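# Wedge the loose end board tight against the rail

## Task

Push a wedge into the open gap at the rail's end, with the wedge's flat face toward the free end board, until that board is pressed snug to the rail. The opposite end must still be wedged, both end boards must remain upright and flat on the table, and everything must stay that way once the robot lets go; anything held in place only by the grippers does not count.

## Robot and tools

Robot: two arms, left_arm and right_arm, each ending in a two-finger gripper. Their bases sit at (-0.027, +0.372, 0) m for left_arm and (+0.001, -0.370, 0) m for right_arm, each yawed slightly (quat_wxyz +0.998,0,0,+0.065 and +0.997,0,0,-0.077).

Scene frame: origin on the table surface midway between the bases, +x out across the table, +z up, and left_arm on the +y side. The names left and right are labels only, not sides of any image. Gripper frame: the fingers point along its +z and close along its y. end_effector_position is the spot between the finger pads, roughly 1 cm short of the tips. The reported hand position can be off, more so far from the base.

execute_actions(actions): actions is a list of actions, run in order. Each action is a table of up to 15 rows, each row lasting one 1/30 s step; a shorter table repeats its final row to fill 15 steps. Every row is one flat list of 14 numbers, all in [-1, 1], covering both arms even if one stays still: left dx, dy, dz, rx, ry, rz, opening, then right dx, dy, dz, rx, ry, rz, opening. dx to rz are an offset, not a pose: they are expressed in that gripper's own axes and measured from the gripper's measured pose at the start of the action (for a call's first action, the last pose reported in a result). Each row is taken from that same start, not added to the row before. Scale: 1.0 equals 0.6 m of translation or 180 degrees; rx, ry, rz form a single rotation vector. Opening is absolute: +1 fully open (0.093 m), -1 closed. An empty list just returns the current state and images.

Per step, the controller limits the commanded pose to within 70 mm and 16 degrees of the current measured pose, favouring position over orientation when both cannot be met. A large offset may therefore need several actions; afterwards the arm goes only as far as its last limited pose, so send the remainder next. Joint friction can leave the hand up to about 31 mm short, and tiny commands may not move it at all. Elbows never fully straighten.

move(target, speed, blocking): target is one 14-number row laid out as above, offsets in each gripper's frame from the pose shown in the latest result that had one. Both grippers travel straight lines and arrive together in 0.5 to 10 s; anything longer is cut at 10 s. speed is the top path speed in m/s, 0.002 to 0.5 (default 0.25), with turning capped at twice that value in rad/s. Openings are sent at the start. Paths ignore obstacles and the other arm; grippers lag, drift, and can overshoot speed, especially near full reach. Faster contact hits harder, and aiming further past a contact pushes harder. With blocking=false you get a result after 0.5 s while motion continues; until a result shows it ended, use wait or stop before any other motion call. The move: line reports the ending (done, off_target, moving, held, fault) and any limits (paced = pose clipped; held = some steps blocked, after which the arm may jump faster), plus each gripper's distance to its target.

wait(seconds): 0 to 10; arms keep their last command, and a running move carries on. stop(): brakes a running move; it needs stopping distance, more when fast, and the fingers keep moving. zoom_image(camera, region): region is [x0, y0, x1, y1] in pixels of that camera's last full image, origin top-left, at most 504 by 504. read_manual(section): returns only licence texts ("licences"). finished_scene(scene): ends the scene whose number you pass, after the last command has been held; it cannot be reversed.

Cameras, all 896x504: cam_head_left, cam_head_right, cam_high, cam_low, cam_left_wrist, cam_right_wrist, returned in that order.

Result lines: the state line gives each gripper's position (m) and quat_wxyz in the scene frame. Hand target lines show where the controller currently drives each gripper. grip_measured is the finger motor on the opening scale; pads touch at about -0.94, and each mm of object width adds about 0.0208, with a fixed per-gripper error up to about 0.02. Once pads contact an object the fingers stop but the motor keeps going, so the reading barely shows contact. Sending a number below the object's width reading squeezes harder, up to roughly 50 to 62 N per pad (less for parts under about 5 mm). Keep resending the closing number to hold. Joint positions end with the opening in metres (floored at zero). Joint torques are noisy, offset, and nonzero in free air. A pose unreachable line means a clearance check altered or blocked that arm's command. FAULT lines mean an arm stopped. MOTOR HOT appears from 75 °C; at 90 °C that arm halts for 10 s, and at 100 °C it goes limp and falls, so avoid long heavy holds.

Joint ranges (rad), base to gripper: waist -2.618 to 3.054, shoulder 0 to 3.142, elbow 0 to 3.142, wrist pitch -1.571 to 1.571, wrist yaw -1.571 to 1.571, wrist roll -2.094 to 2.094.

For an arm meant to stay put, send in a reply's first call the offset that returns it to its wanted pose, then zeros, always with its correct opening. An arm blocked by an object keeps pushing until commanded otherwise. The robot keeps holding the last command while you think.

Avoid: knocking anything off the table, letting the arms collide or push each other, drops, slips, slams and very forceful pushes. Held parts or loose objects may occasionally be tugged or nudged. Finish only when the wedge and boards stay in place with the grippers released.

Each tool is called in YAML: its name, and indented under it one key for each argument.

## Session

execute_actions:
  actions: []

Scene clock: 0.00 s.
left_arm: end_effector_position=(+0.3921, +0.1214, +0.3273) grip_measured=+0.985 end_effector_quat_wxyz=(+0.703, +0.569, +0.410, -0.121) | right_arm: end_effector_position=(+0.2314, -0.3692, +0.3625) grip_measured=+0.996 end_effector_quat_wxyz=(-0.484, +0.535, -0.605, +0.336)
Joint positions: left_arm=[-0.411  1.645  1.188  0.481  0.838  0.757  0.092] | right_arm=[-0.092  0.657  1.121 -0.795 -0.345 -1.446  0.093]
Joint velocities: left_arm=[-0.002  0.017  0.002  0.066  0.007  0.051  0.001] | right_arm=[-0.017 -0.007  0.007  0.022 -0.051  0.022  0.001]
Joint torques (N m, as the arm reports them, + toward a larger angle): no reading
Motor temperatures (°C, as the motors report them): left_arm=[27 32 39 40 27 26] | right_arm=[28 32 42 47 29 29]
Hand target (left_arm): +0.392, +0.121, +0.327; +0.703, +0.569, +0.410, -0.121
Hand target (right_arm): +0.231, -0.369, +0.363; +0.484, -0.535, +0.605, -0.336

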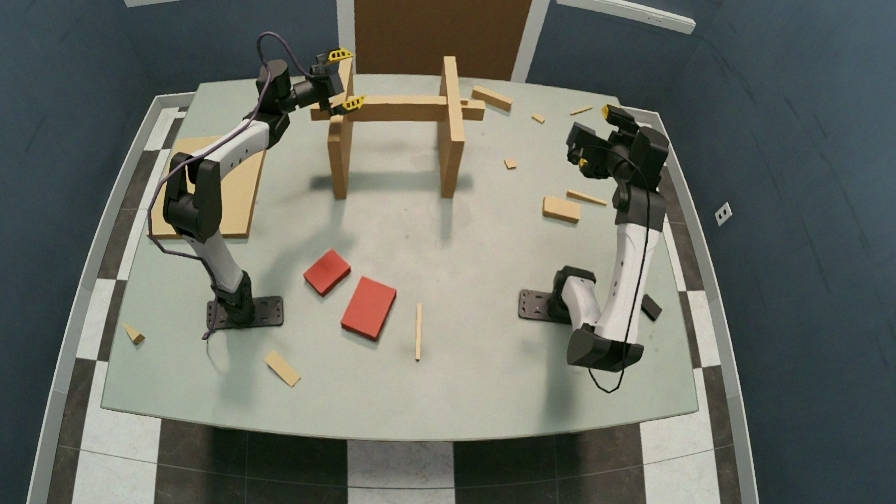

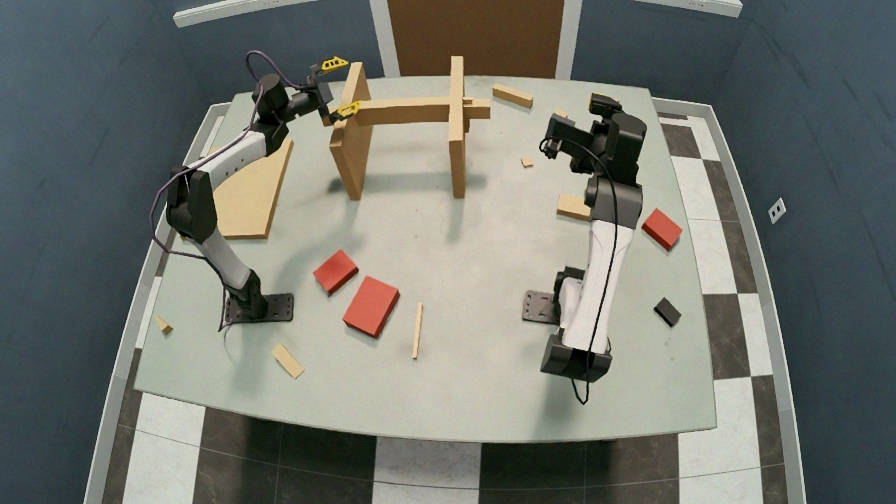

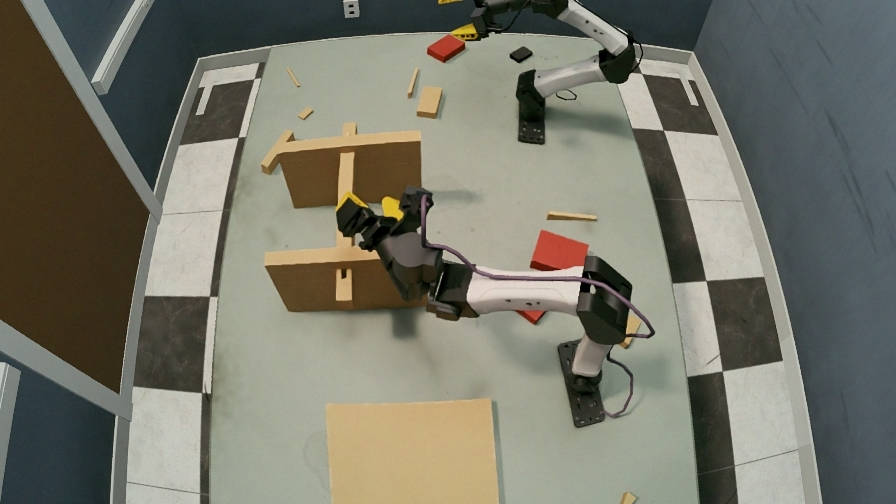

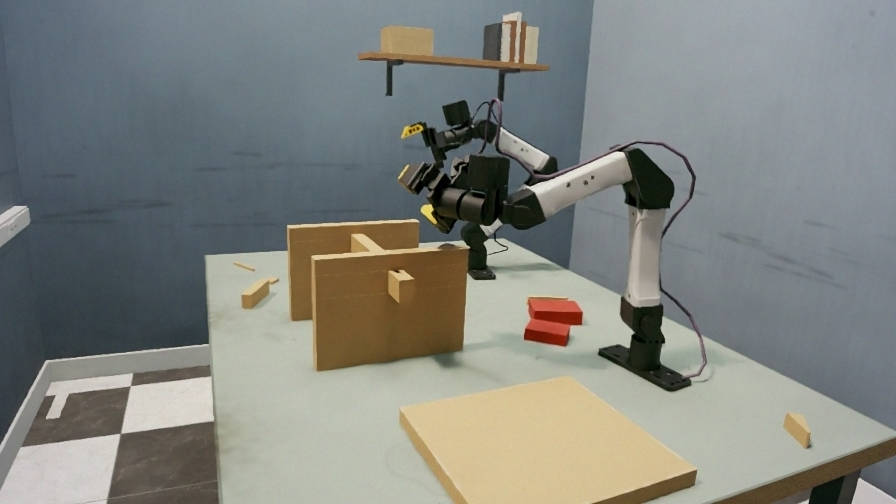

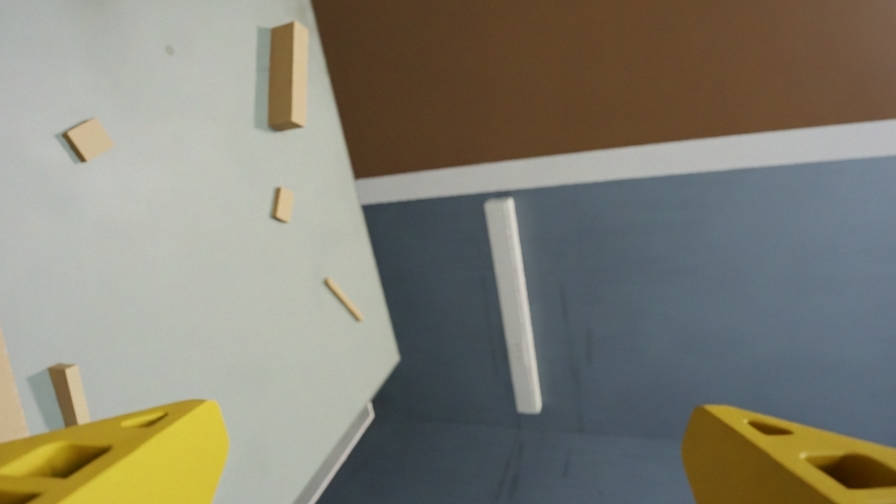

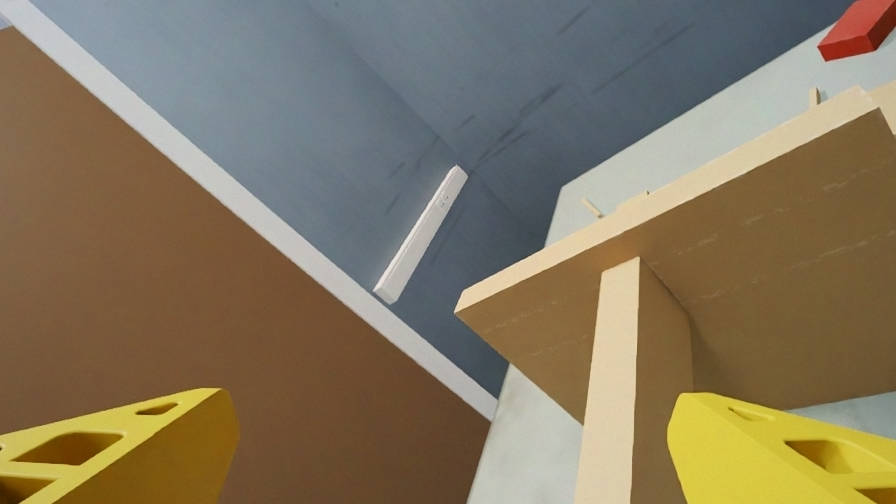

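execute_actions:
  actions: []

Scene clock: 13.20 s.
left_arm: end_effector_position=(+0.3921, +0.1214, +0.3273) grip_measured=+0.985 end_effector_quat_wxyz=(+0.703, +0.569, +0.410, -0.121) | right_arm: end_effector_position=(+0.2314, -0.3692, +0.3625) grip_measured=+0.996 end_effector_quat_wxyz=(-0.484, +0.535, -0.605, +0.336)
Joint positions: left_arm=[-0.411  1.645  1.188  0.481  0.838  0.757  0.092] | right_arm=[-0.092  0.657  1.121 -0.795 -0.345 -1.446  0.093]
Joint velocities: left_arm=[-0.012 -0.007  0.007 -0.022  0.022 -0.007 -0.   ] | right_arm=[ 0.007  0.017  0.002 -0.051 -0.022  0.066 -0.   ]
Joint torques (N m, as the arm reports them, + toward a larger angle): left_arm=[ 0.34 -7.86  8.02  1.78  0.01  0.03] | right_arm=[0.4  0.77 5.83 1.79 0.07 0.21]
Motor temperatures (°C, as the motors report them): left_arm=[27 35 41 42 27 26] | right_arm=[28 32 43 50 29 29]
Hand target (left_arm): +0.392, +0.121, +0.327; +0.703, +0.569, +0.410, -0.121
Hand target (right_arm): +0.231, -0.369, +0.363; +0.484, -0.535, +0.605, -0.336

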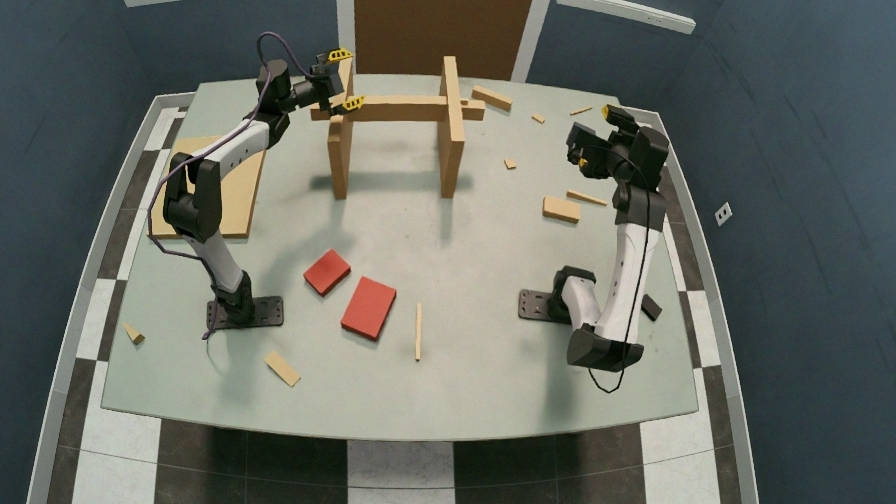

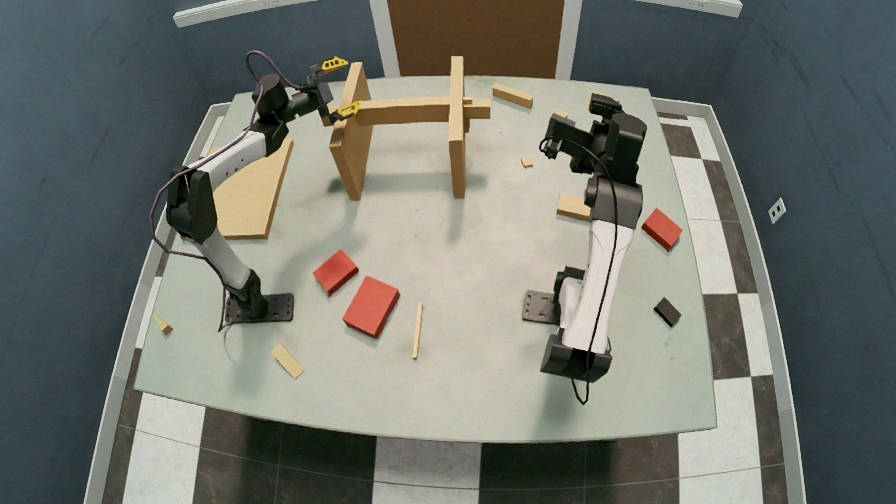

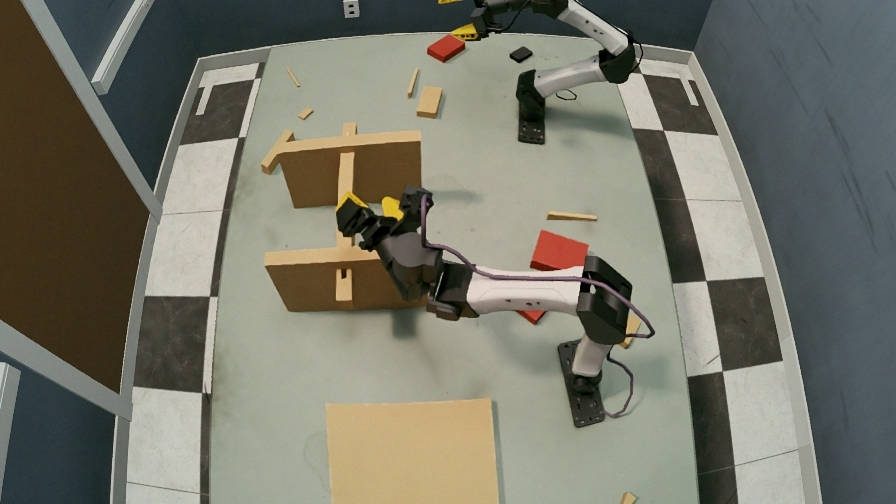

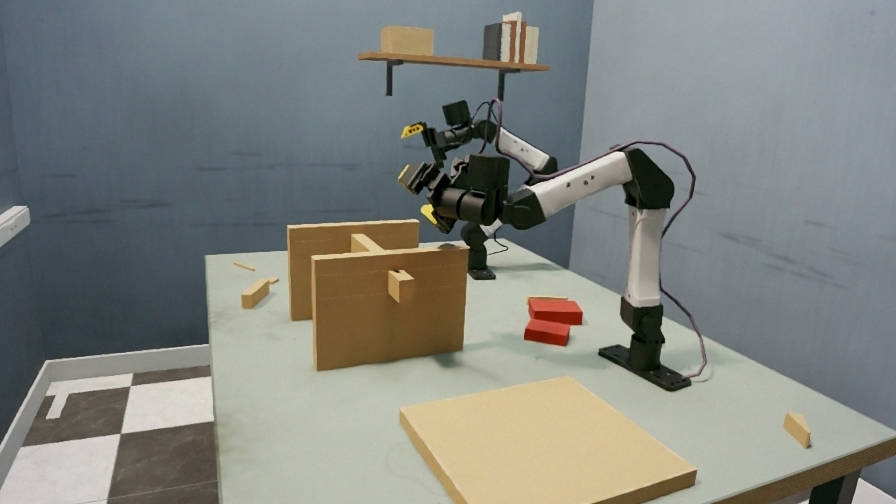

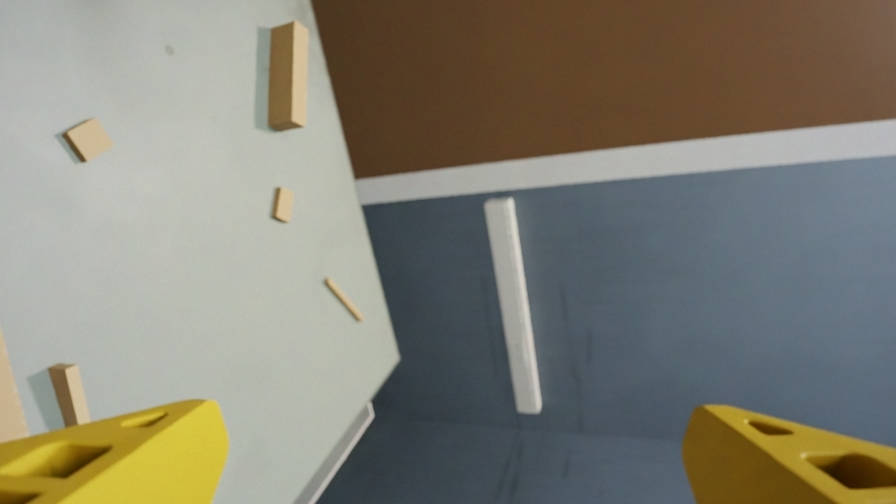

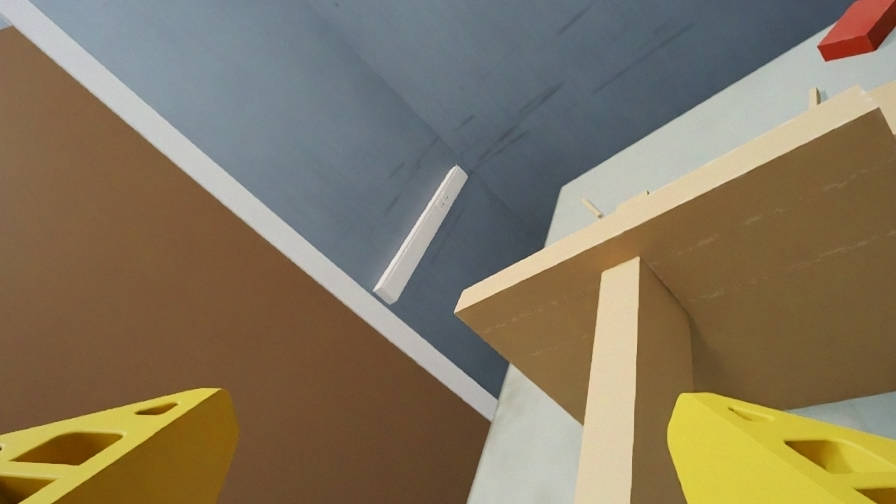

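zoom_image:
  camera: "cam_high"
  region: [500, 170, 660, 260]

zoom_image:
  camera: "cam_high"
  region: [250, 40, 490, 175]

zoom_image:
  camera: "cam_high"
  region: [270, 230, 430, 320]

zoom_image:
  camera: "cam_head_left"
  region: [300, 260, 540, 395]

Region (500, 170, 660, 260) of cam_high's 896x504 image, scaled by 3.150, with more detail than that image has; it fills the top 284 rows of this view, and the rest is white.

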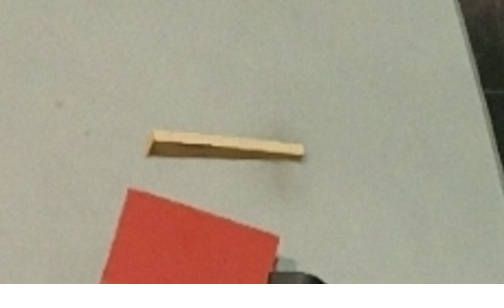

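Region (250, 40, 490, 175) of cam_high's 896x504 image, scaled by 2.100, with more detail than that image has; it fills the top 284 rows of this view, and the rest is white.

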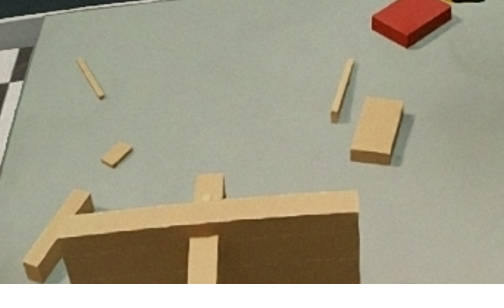

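Region (270, 230, 430, 320) of cam_high's 896x504 image, scaled by 3.150, with more detail than that image has; it fills the top 284 rows of this view, and the rest is white.

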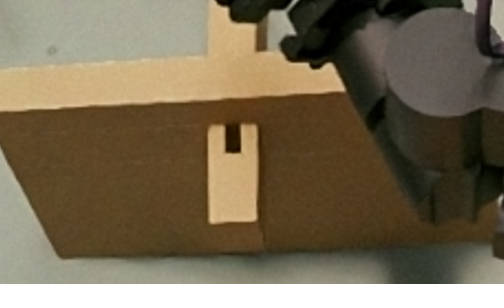

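Region (300, 260, 540, 395) of cam_head_left's 896x504 image, scaled by 2.100, with more detail than that image has; it fills the top 284 rows of this view, and the rest is white.

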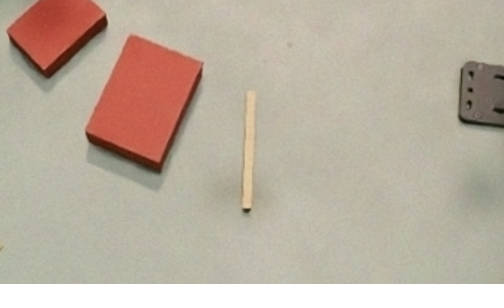

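zoom_image:
  camera: "cam_head_left"
  region: [400, 50, 640, 230]

zoom_image:
  camera: "cam_low"
  region: [280, 200, 480, 380]

Region (400, 50, 640, 230) of cam_head_left's 896x504 image, scaled by 2.100, with more detail than that image has; it fills the top 378 rows of this view, and the rest is white.

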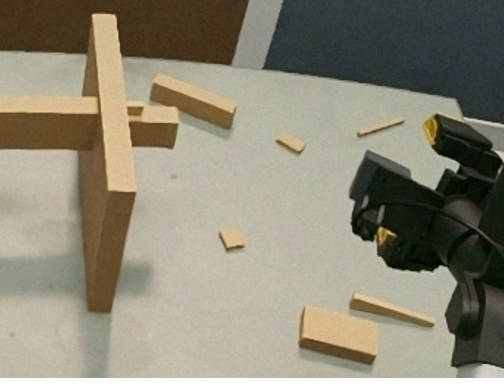

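Region (280, 200, 480, 380) of cam_low's 896x504 image, scaled by 2.520, with more detail than that image has; it fills the top 454 rows of this view, and the rest is white.

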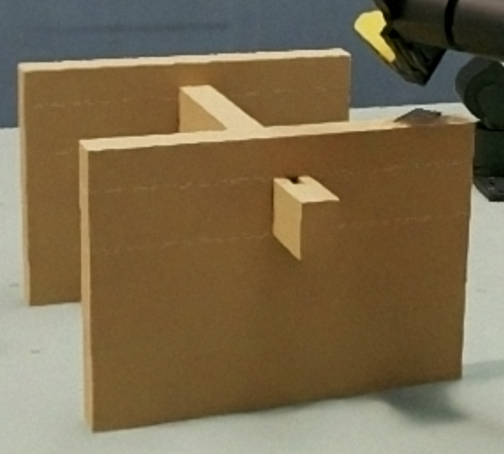

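move:
  target: [-0.1885, -0.302, -0.0948, 0.2074, 0.1307, -0.1919, 1.0, -0.0413, 0.205, 0.2987, -0.2861, -0.1748, 0.2751, -1.0]
  speed: 0.3

Scene clock: 124.87 s.
left_arm: end_effector_position=(+0.1836, +0.0799, +0.2666) grip_measured=+0.985 end_effector_quat_wxyz=(+0.316, +0.624, +0.634, -0.330) | right_arm: end_effector_position=(+0.3584, -0.3101, +0.2005) grip_measured=-0.998 end_effector_quat_wxyz=(+0.438, -0.449, +0.713, +0.313)
Joint positions: left_arm=[-0.762  1.38   1.339 -0.851  0.724  0.658  0.092] | right_arm=[-0.112  1.651  1.277 -0.938 -1.121 -1.227  0.   ]
Joint velocities: left_arm=[-0.002 -0.007  0.002 -0.022  0.051 -0.022 -0.   ] | right_arm=[ 0.012 -0.007 -0.012 -0.081 -0.007  0.007  0.   ]
Joint torques (N m, as the arm reports them, + toward a larger angle): left_arm=[-0.62 -6.41  9.5   1.37  0.26 -0.05] | right_arm=[ 1.5  -7.16  8.25  0.57 -0.57  0.09]
Motor temperatures (°C, as the motors report them): left_arm=[27 44 47 45 27 26] | right_arm=[28 30 46 53 29 29]
Hand target (left_arm): +0.180, +0.079, +0.279; +0.327, +0.626, +0.627, -0.329
Hand target (right_arm): +0.360, -0.306, +0.208; +0.442, -0.454, +0.705, +0.319
Off the commanded pose (left_arm): 0.014 m, 2 deg.
Off the commanded pose (right_arm): 0.010 m, 2 deg.
move: off_target (left_arm)

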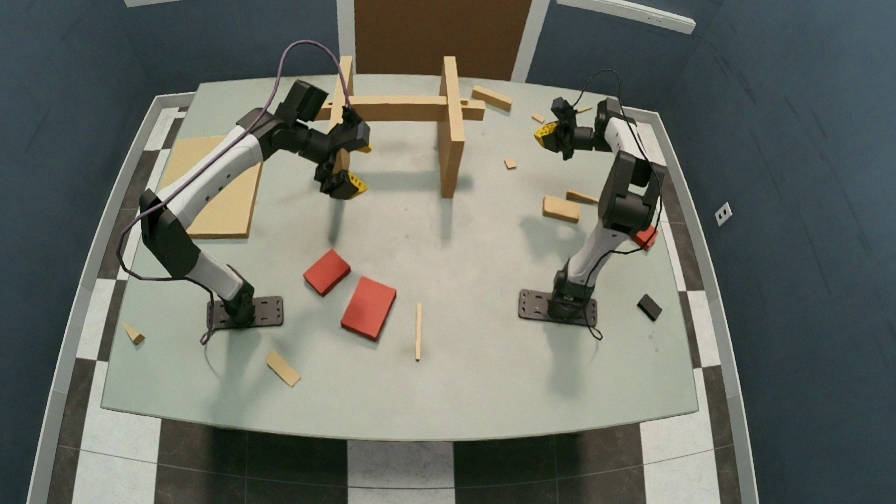

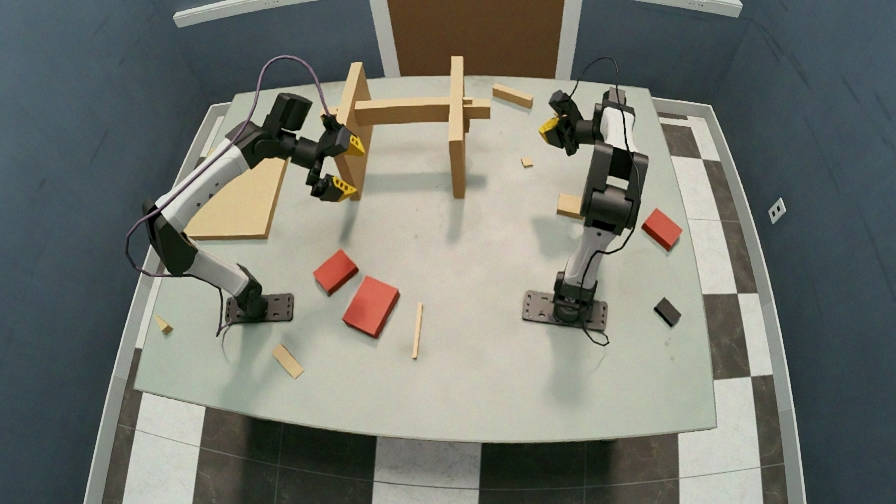

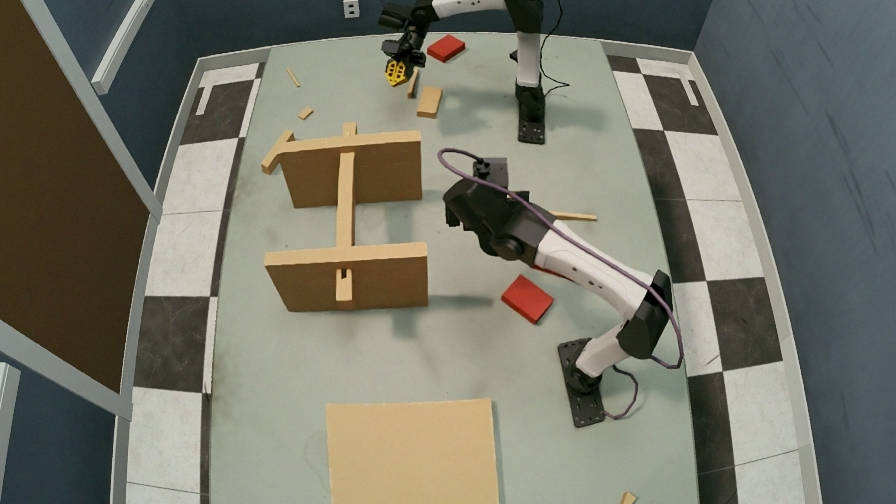

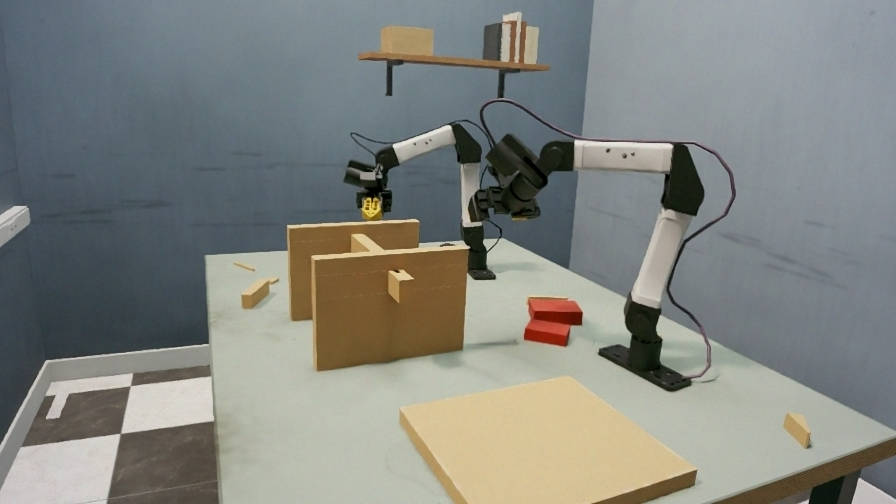

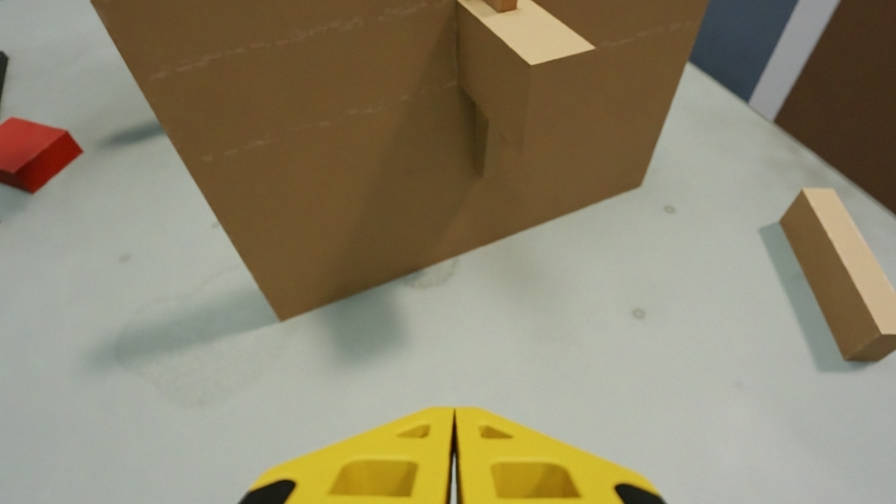

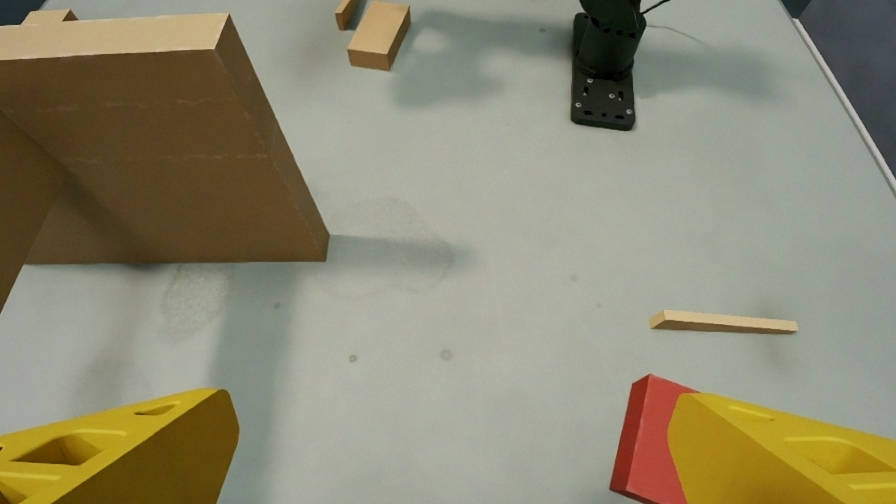

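move:
  target: [0.226, -0.3075, 0.2468, 0, 0, 0, 1.0, 0, 0, 0, 0, 0, 0, -1.0]
  speed: 0.25

Scene clock: 143.67 s.
left_arm: end_effector_position=(+0.0036, +0.0385, +0.0748) grip_measured=+0.985 end_effector_quat_wxyz=(+0.317, +0.629, +0.633, -0.320) | right_arm: end_effector_position=(+0.3580, -0.3099, +0.2006) grip_measured=-0.998 end_effector_quat_wxyz=(+0.438, -0.449, +0.713, +0.314)
Joint positions: left_arm=[-1.545  1.241  0.392  0.207  0.127  0.087  0.092] | right_arm=[-0.112  1.651  1.277 -0.941 -1.122 -1.228  0.   ]
Joint velocities: left_arm=[ 0.027 -0.012 -0.002 -0.051  0.022  0.037  0.001] | right_arm=[ 0.027  0.002  0.007  0.007 -0.051 -0.007  0.   ]
Joint torques (N m, as the arm reports them, + toward a larger angle): left_arm=[-0.67 -2.35  6.18  2.12 -0.01 -0.03] | right_arm=[ 0.42 -7.8   6.2   0.72 -0.41  0.16]
Motor temperatures (°C, as the motors report them): left_arm=[27 43 49 44 27 26] | right_arm=[28 32 48 50 30 29]
Hand target (left_arm): +0.000, +0.039, +0.069; +0.314, +0.630, +0.634, -0.320
Hand target (right_arm): +0.358, -0.310, +0.201; +0.438, -0.449, +0.713, +0.313
Off the commanded pose (left_arm): 0.009 m, 1 deg.
Off the commanded pose (right_arm): 0.000 m, 0 deg.
move: done

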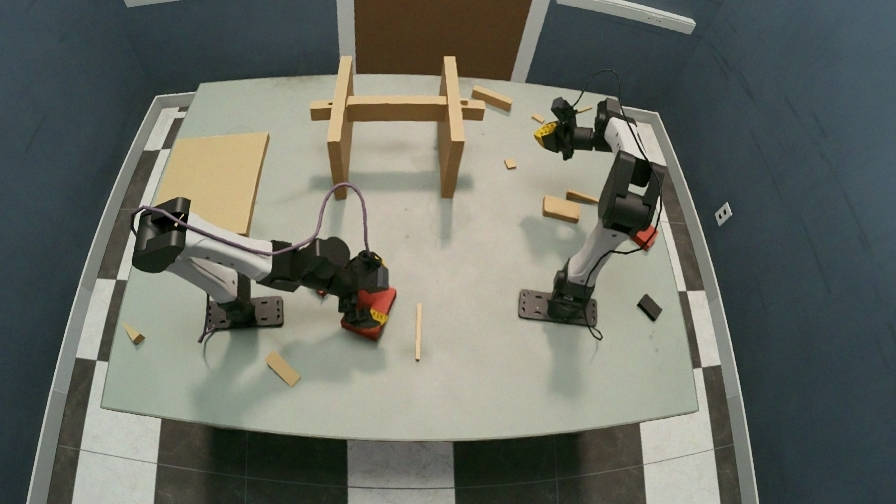

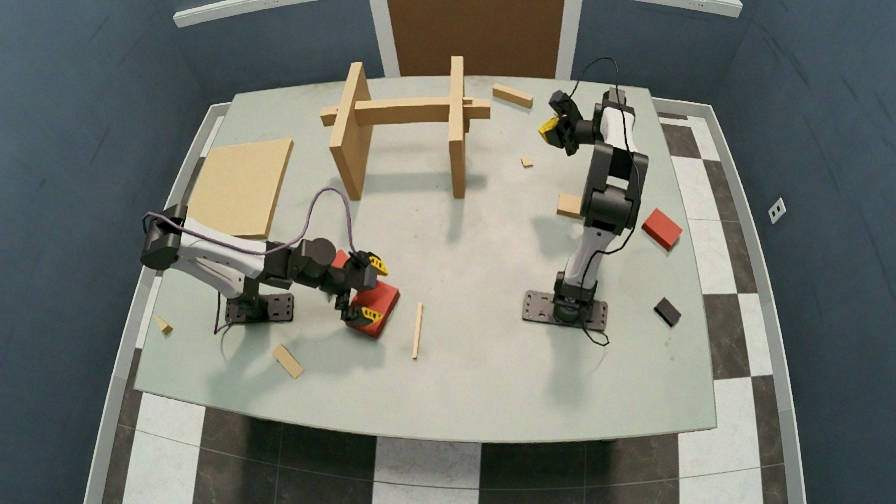

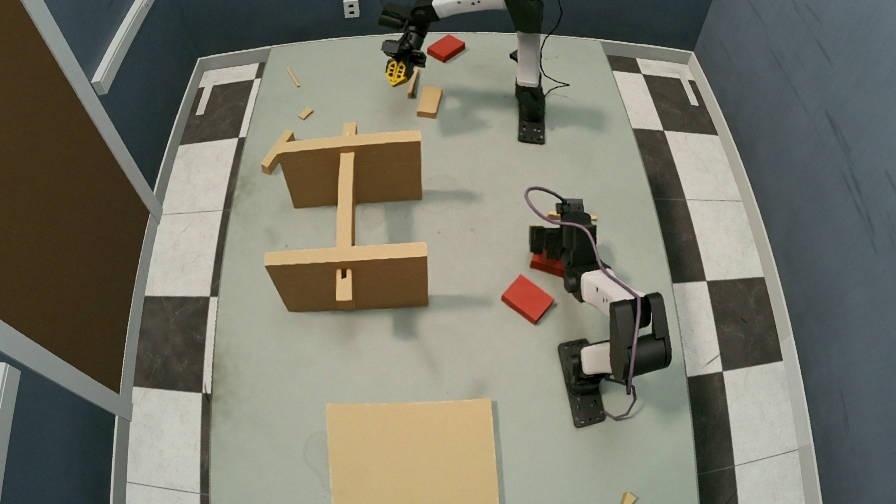

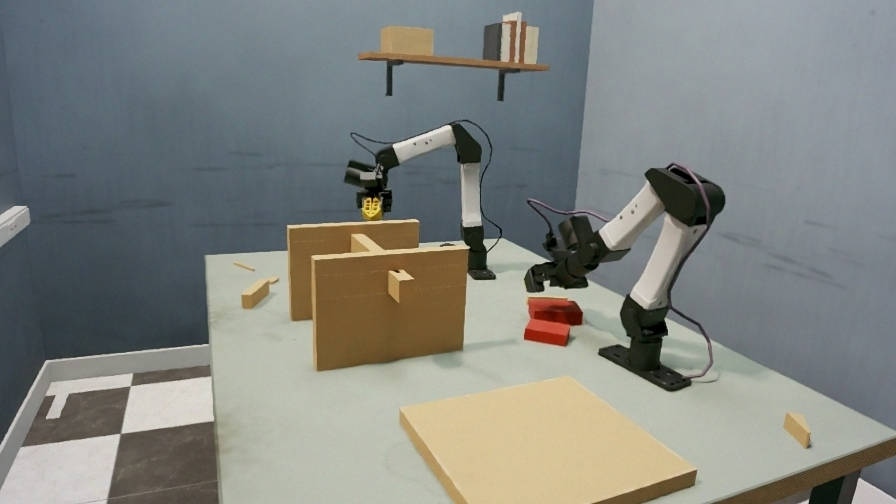

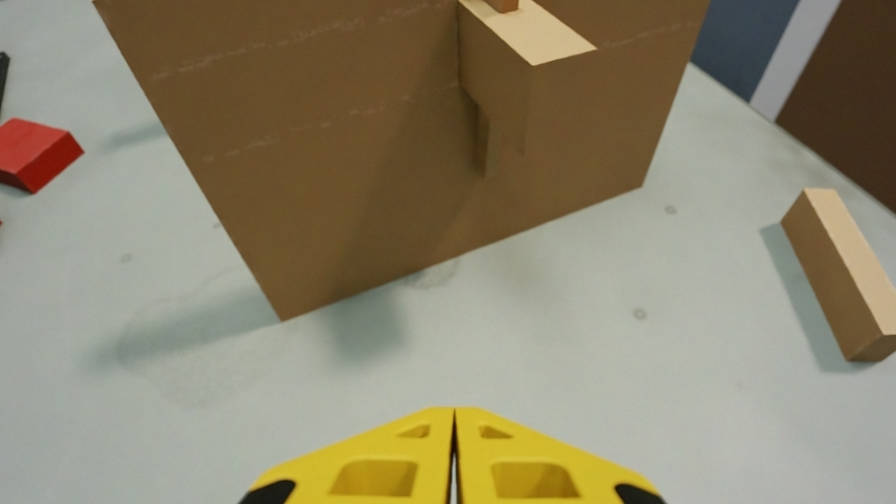

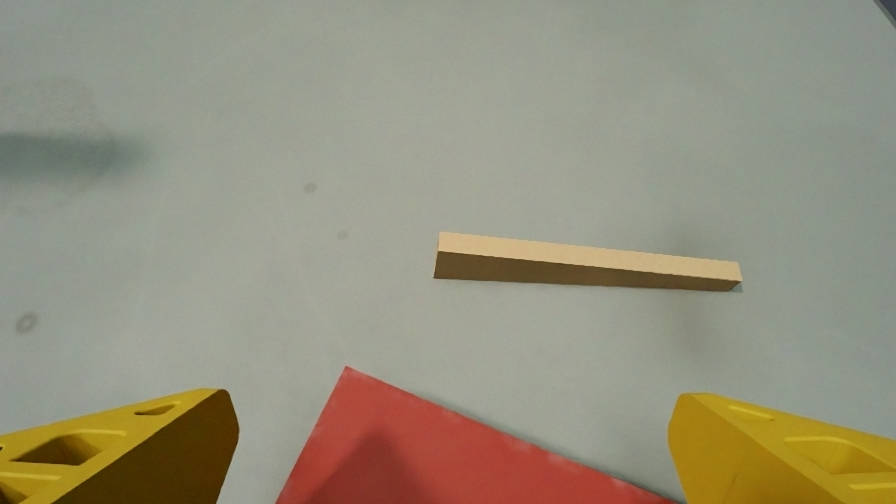

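zoom_image:
  camera: "cam_right_wrist"
  region: [400, 210, 520, 300]

zoom_image:
  camera: "cam_right_wrist"
  region: [660, 230, 780, 320]

Region (400, 210, 520, 300) of cam_right_wrist's 896x504 image, scaled by 4.200, with more detail than that image has; it fills the top 378 rows of this view, and the rest is white.

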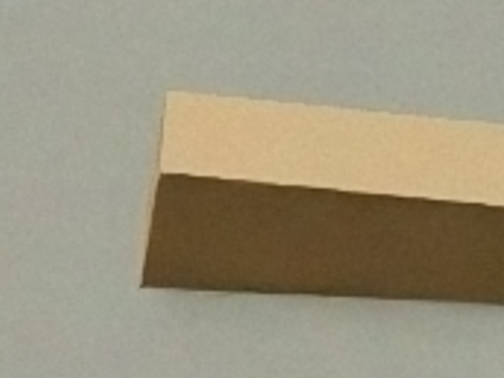

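Region (660, 230, 780, 320) of cam_right_wrist's 896x504 image, scaled by 4.200, with more detail than that image has; it fills the top 378 rows of this view, and the rest is white.

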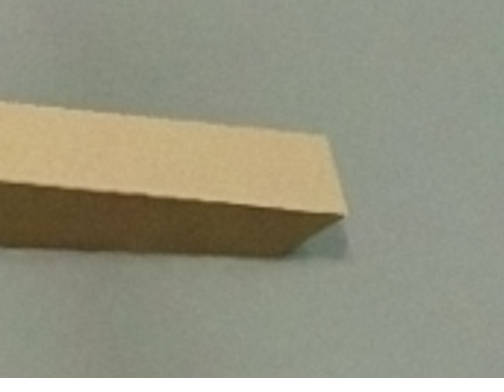

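move:
  target: [-0.0927, -0.0317, 0.1393, -0.2330, 0.2308, -0.4579, 1.0, 0, 0, 0, 0, 0, 0, -1.0]
  speed: 0.3

Scene clock: 181.47 s.
left_arm: end_effector_position=(-0.0166, -0.0596, +0.0745) grip_measured=+0.986 end_effector_quat_wxyz=(-0.001, +0.006, +1.000, -0.000) | right_arm: end_effector_position=(+0.3580, -0.3099, +0.2006) grip_measured=-0.998 end_effector_quat_wxyz=(+0.438, -0.449, +0.713, +0.314)
Joint positions: left_arm=[-1.676  2.221  1.954 -1.304  0.002 -1.534  0.093] | right_arm=[-0.112  1.651  1.277 -0.941 -1.122 -1.228  0.   ]
Joint velocities: left_arm=[-0.012 -0.002  0.007 -0.022 -0.007 -0.051 -0.   ] | right_arm=[ 0.002  0.007 -0.012  0.022  0.037  0.022  0.   ]
Joint torques (N m, as the arm reports them, + toward a larger angle): left_arm=[  0.85 -10.85   8.51   0.15  -0.04  -0.01] | right_arm=[ 0.4  -7.81  6.21  0.7  -0.42  0.14]
Motor temperatures (°C, as the motors report them): left_arm=[27 38 46 46 27 26] | right_arm=[28 34 47 47 30 29]
Hand target (left_arm): -0.013, -0.062, +0.076; -0.004, -0.005, +1.000, +0.000
Hand target (right_arm): +0.358, -0.310, +0.201; +0.438, -0.449, +0.713, +0.314
Off the commanded pose (left_arm): 0.005 m, 1 deg.
Off the commanded pose (right_arm): 0.000 m, 0 deg.
move: done

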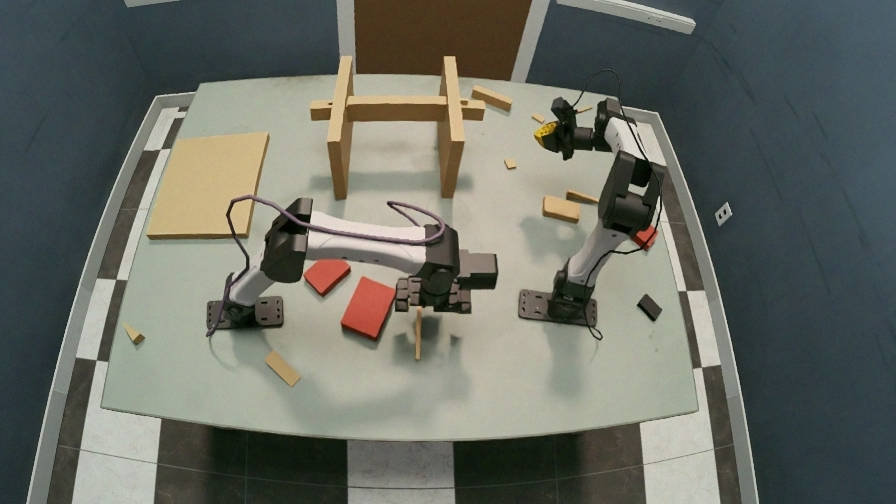

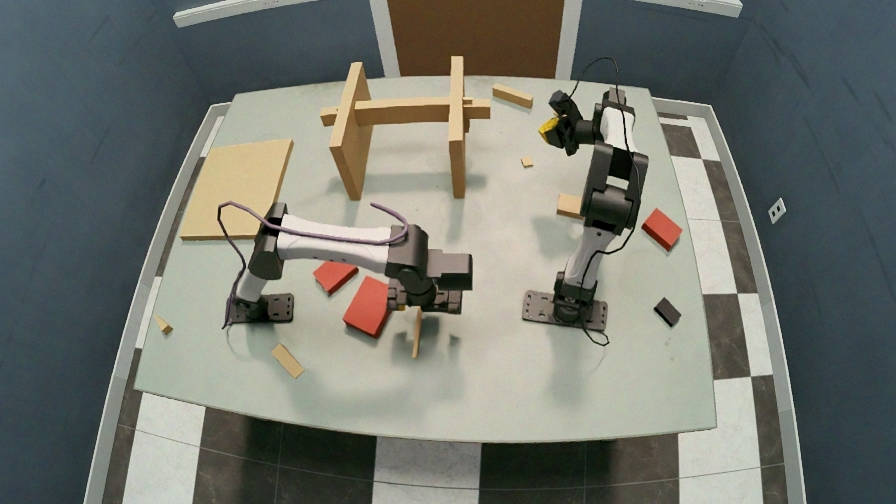

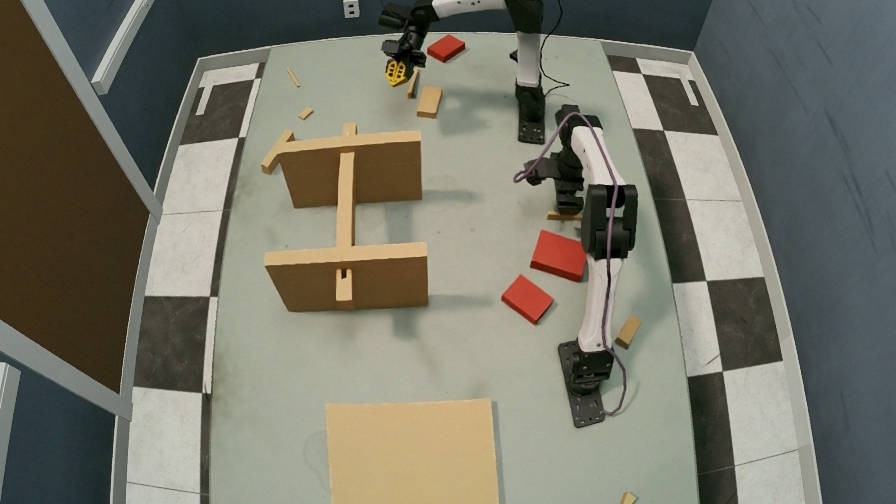

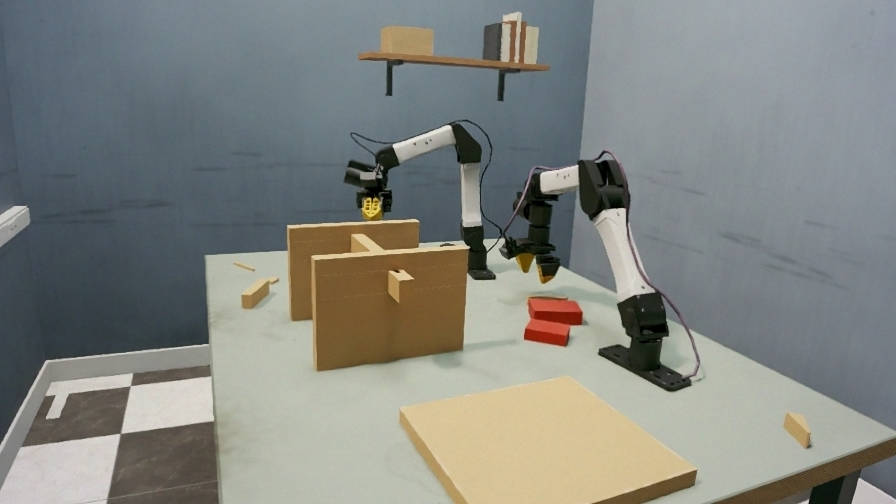

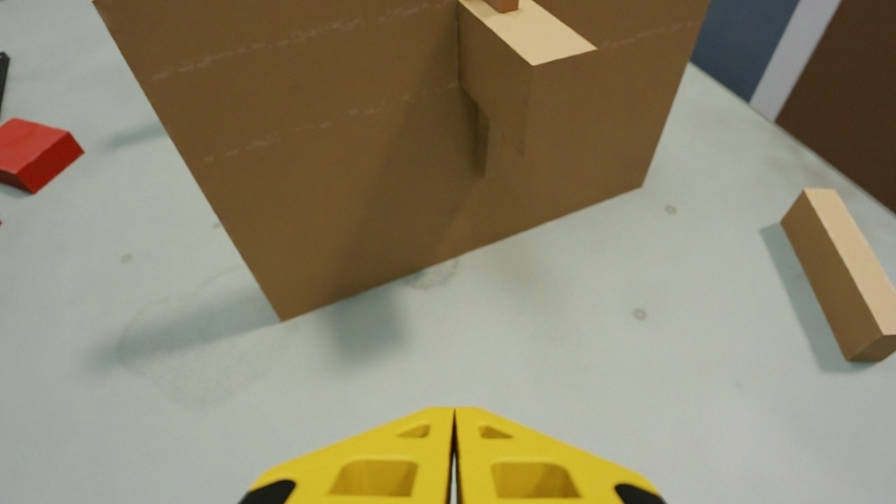

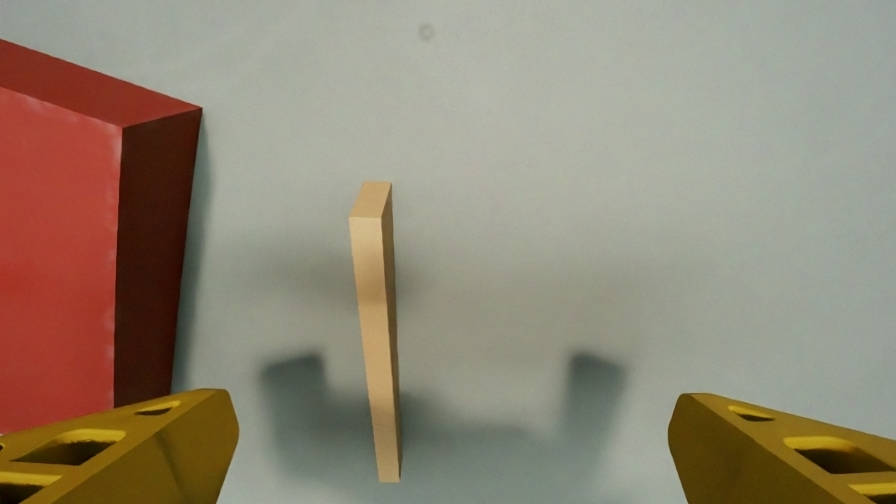

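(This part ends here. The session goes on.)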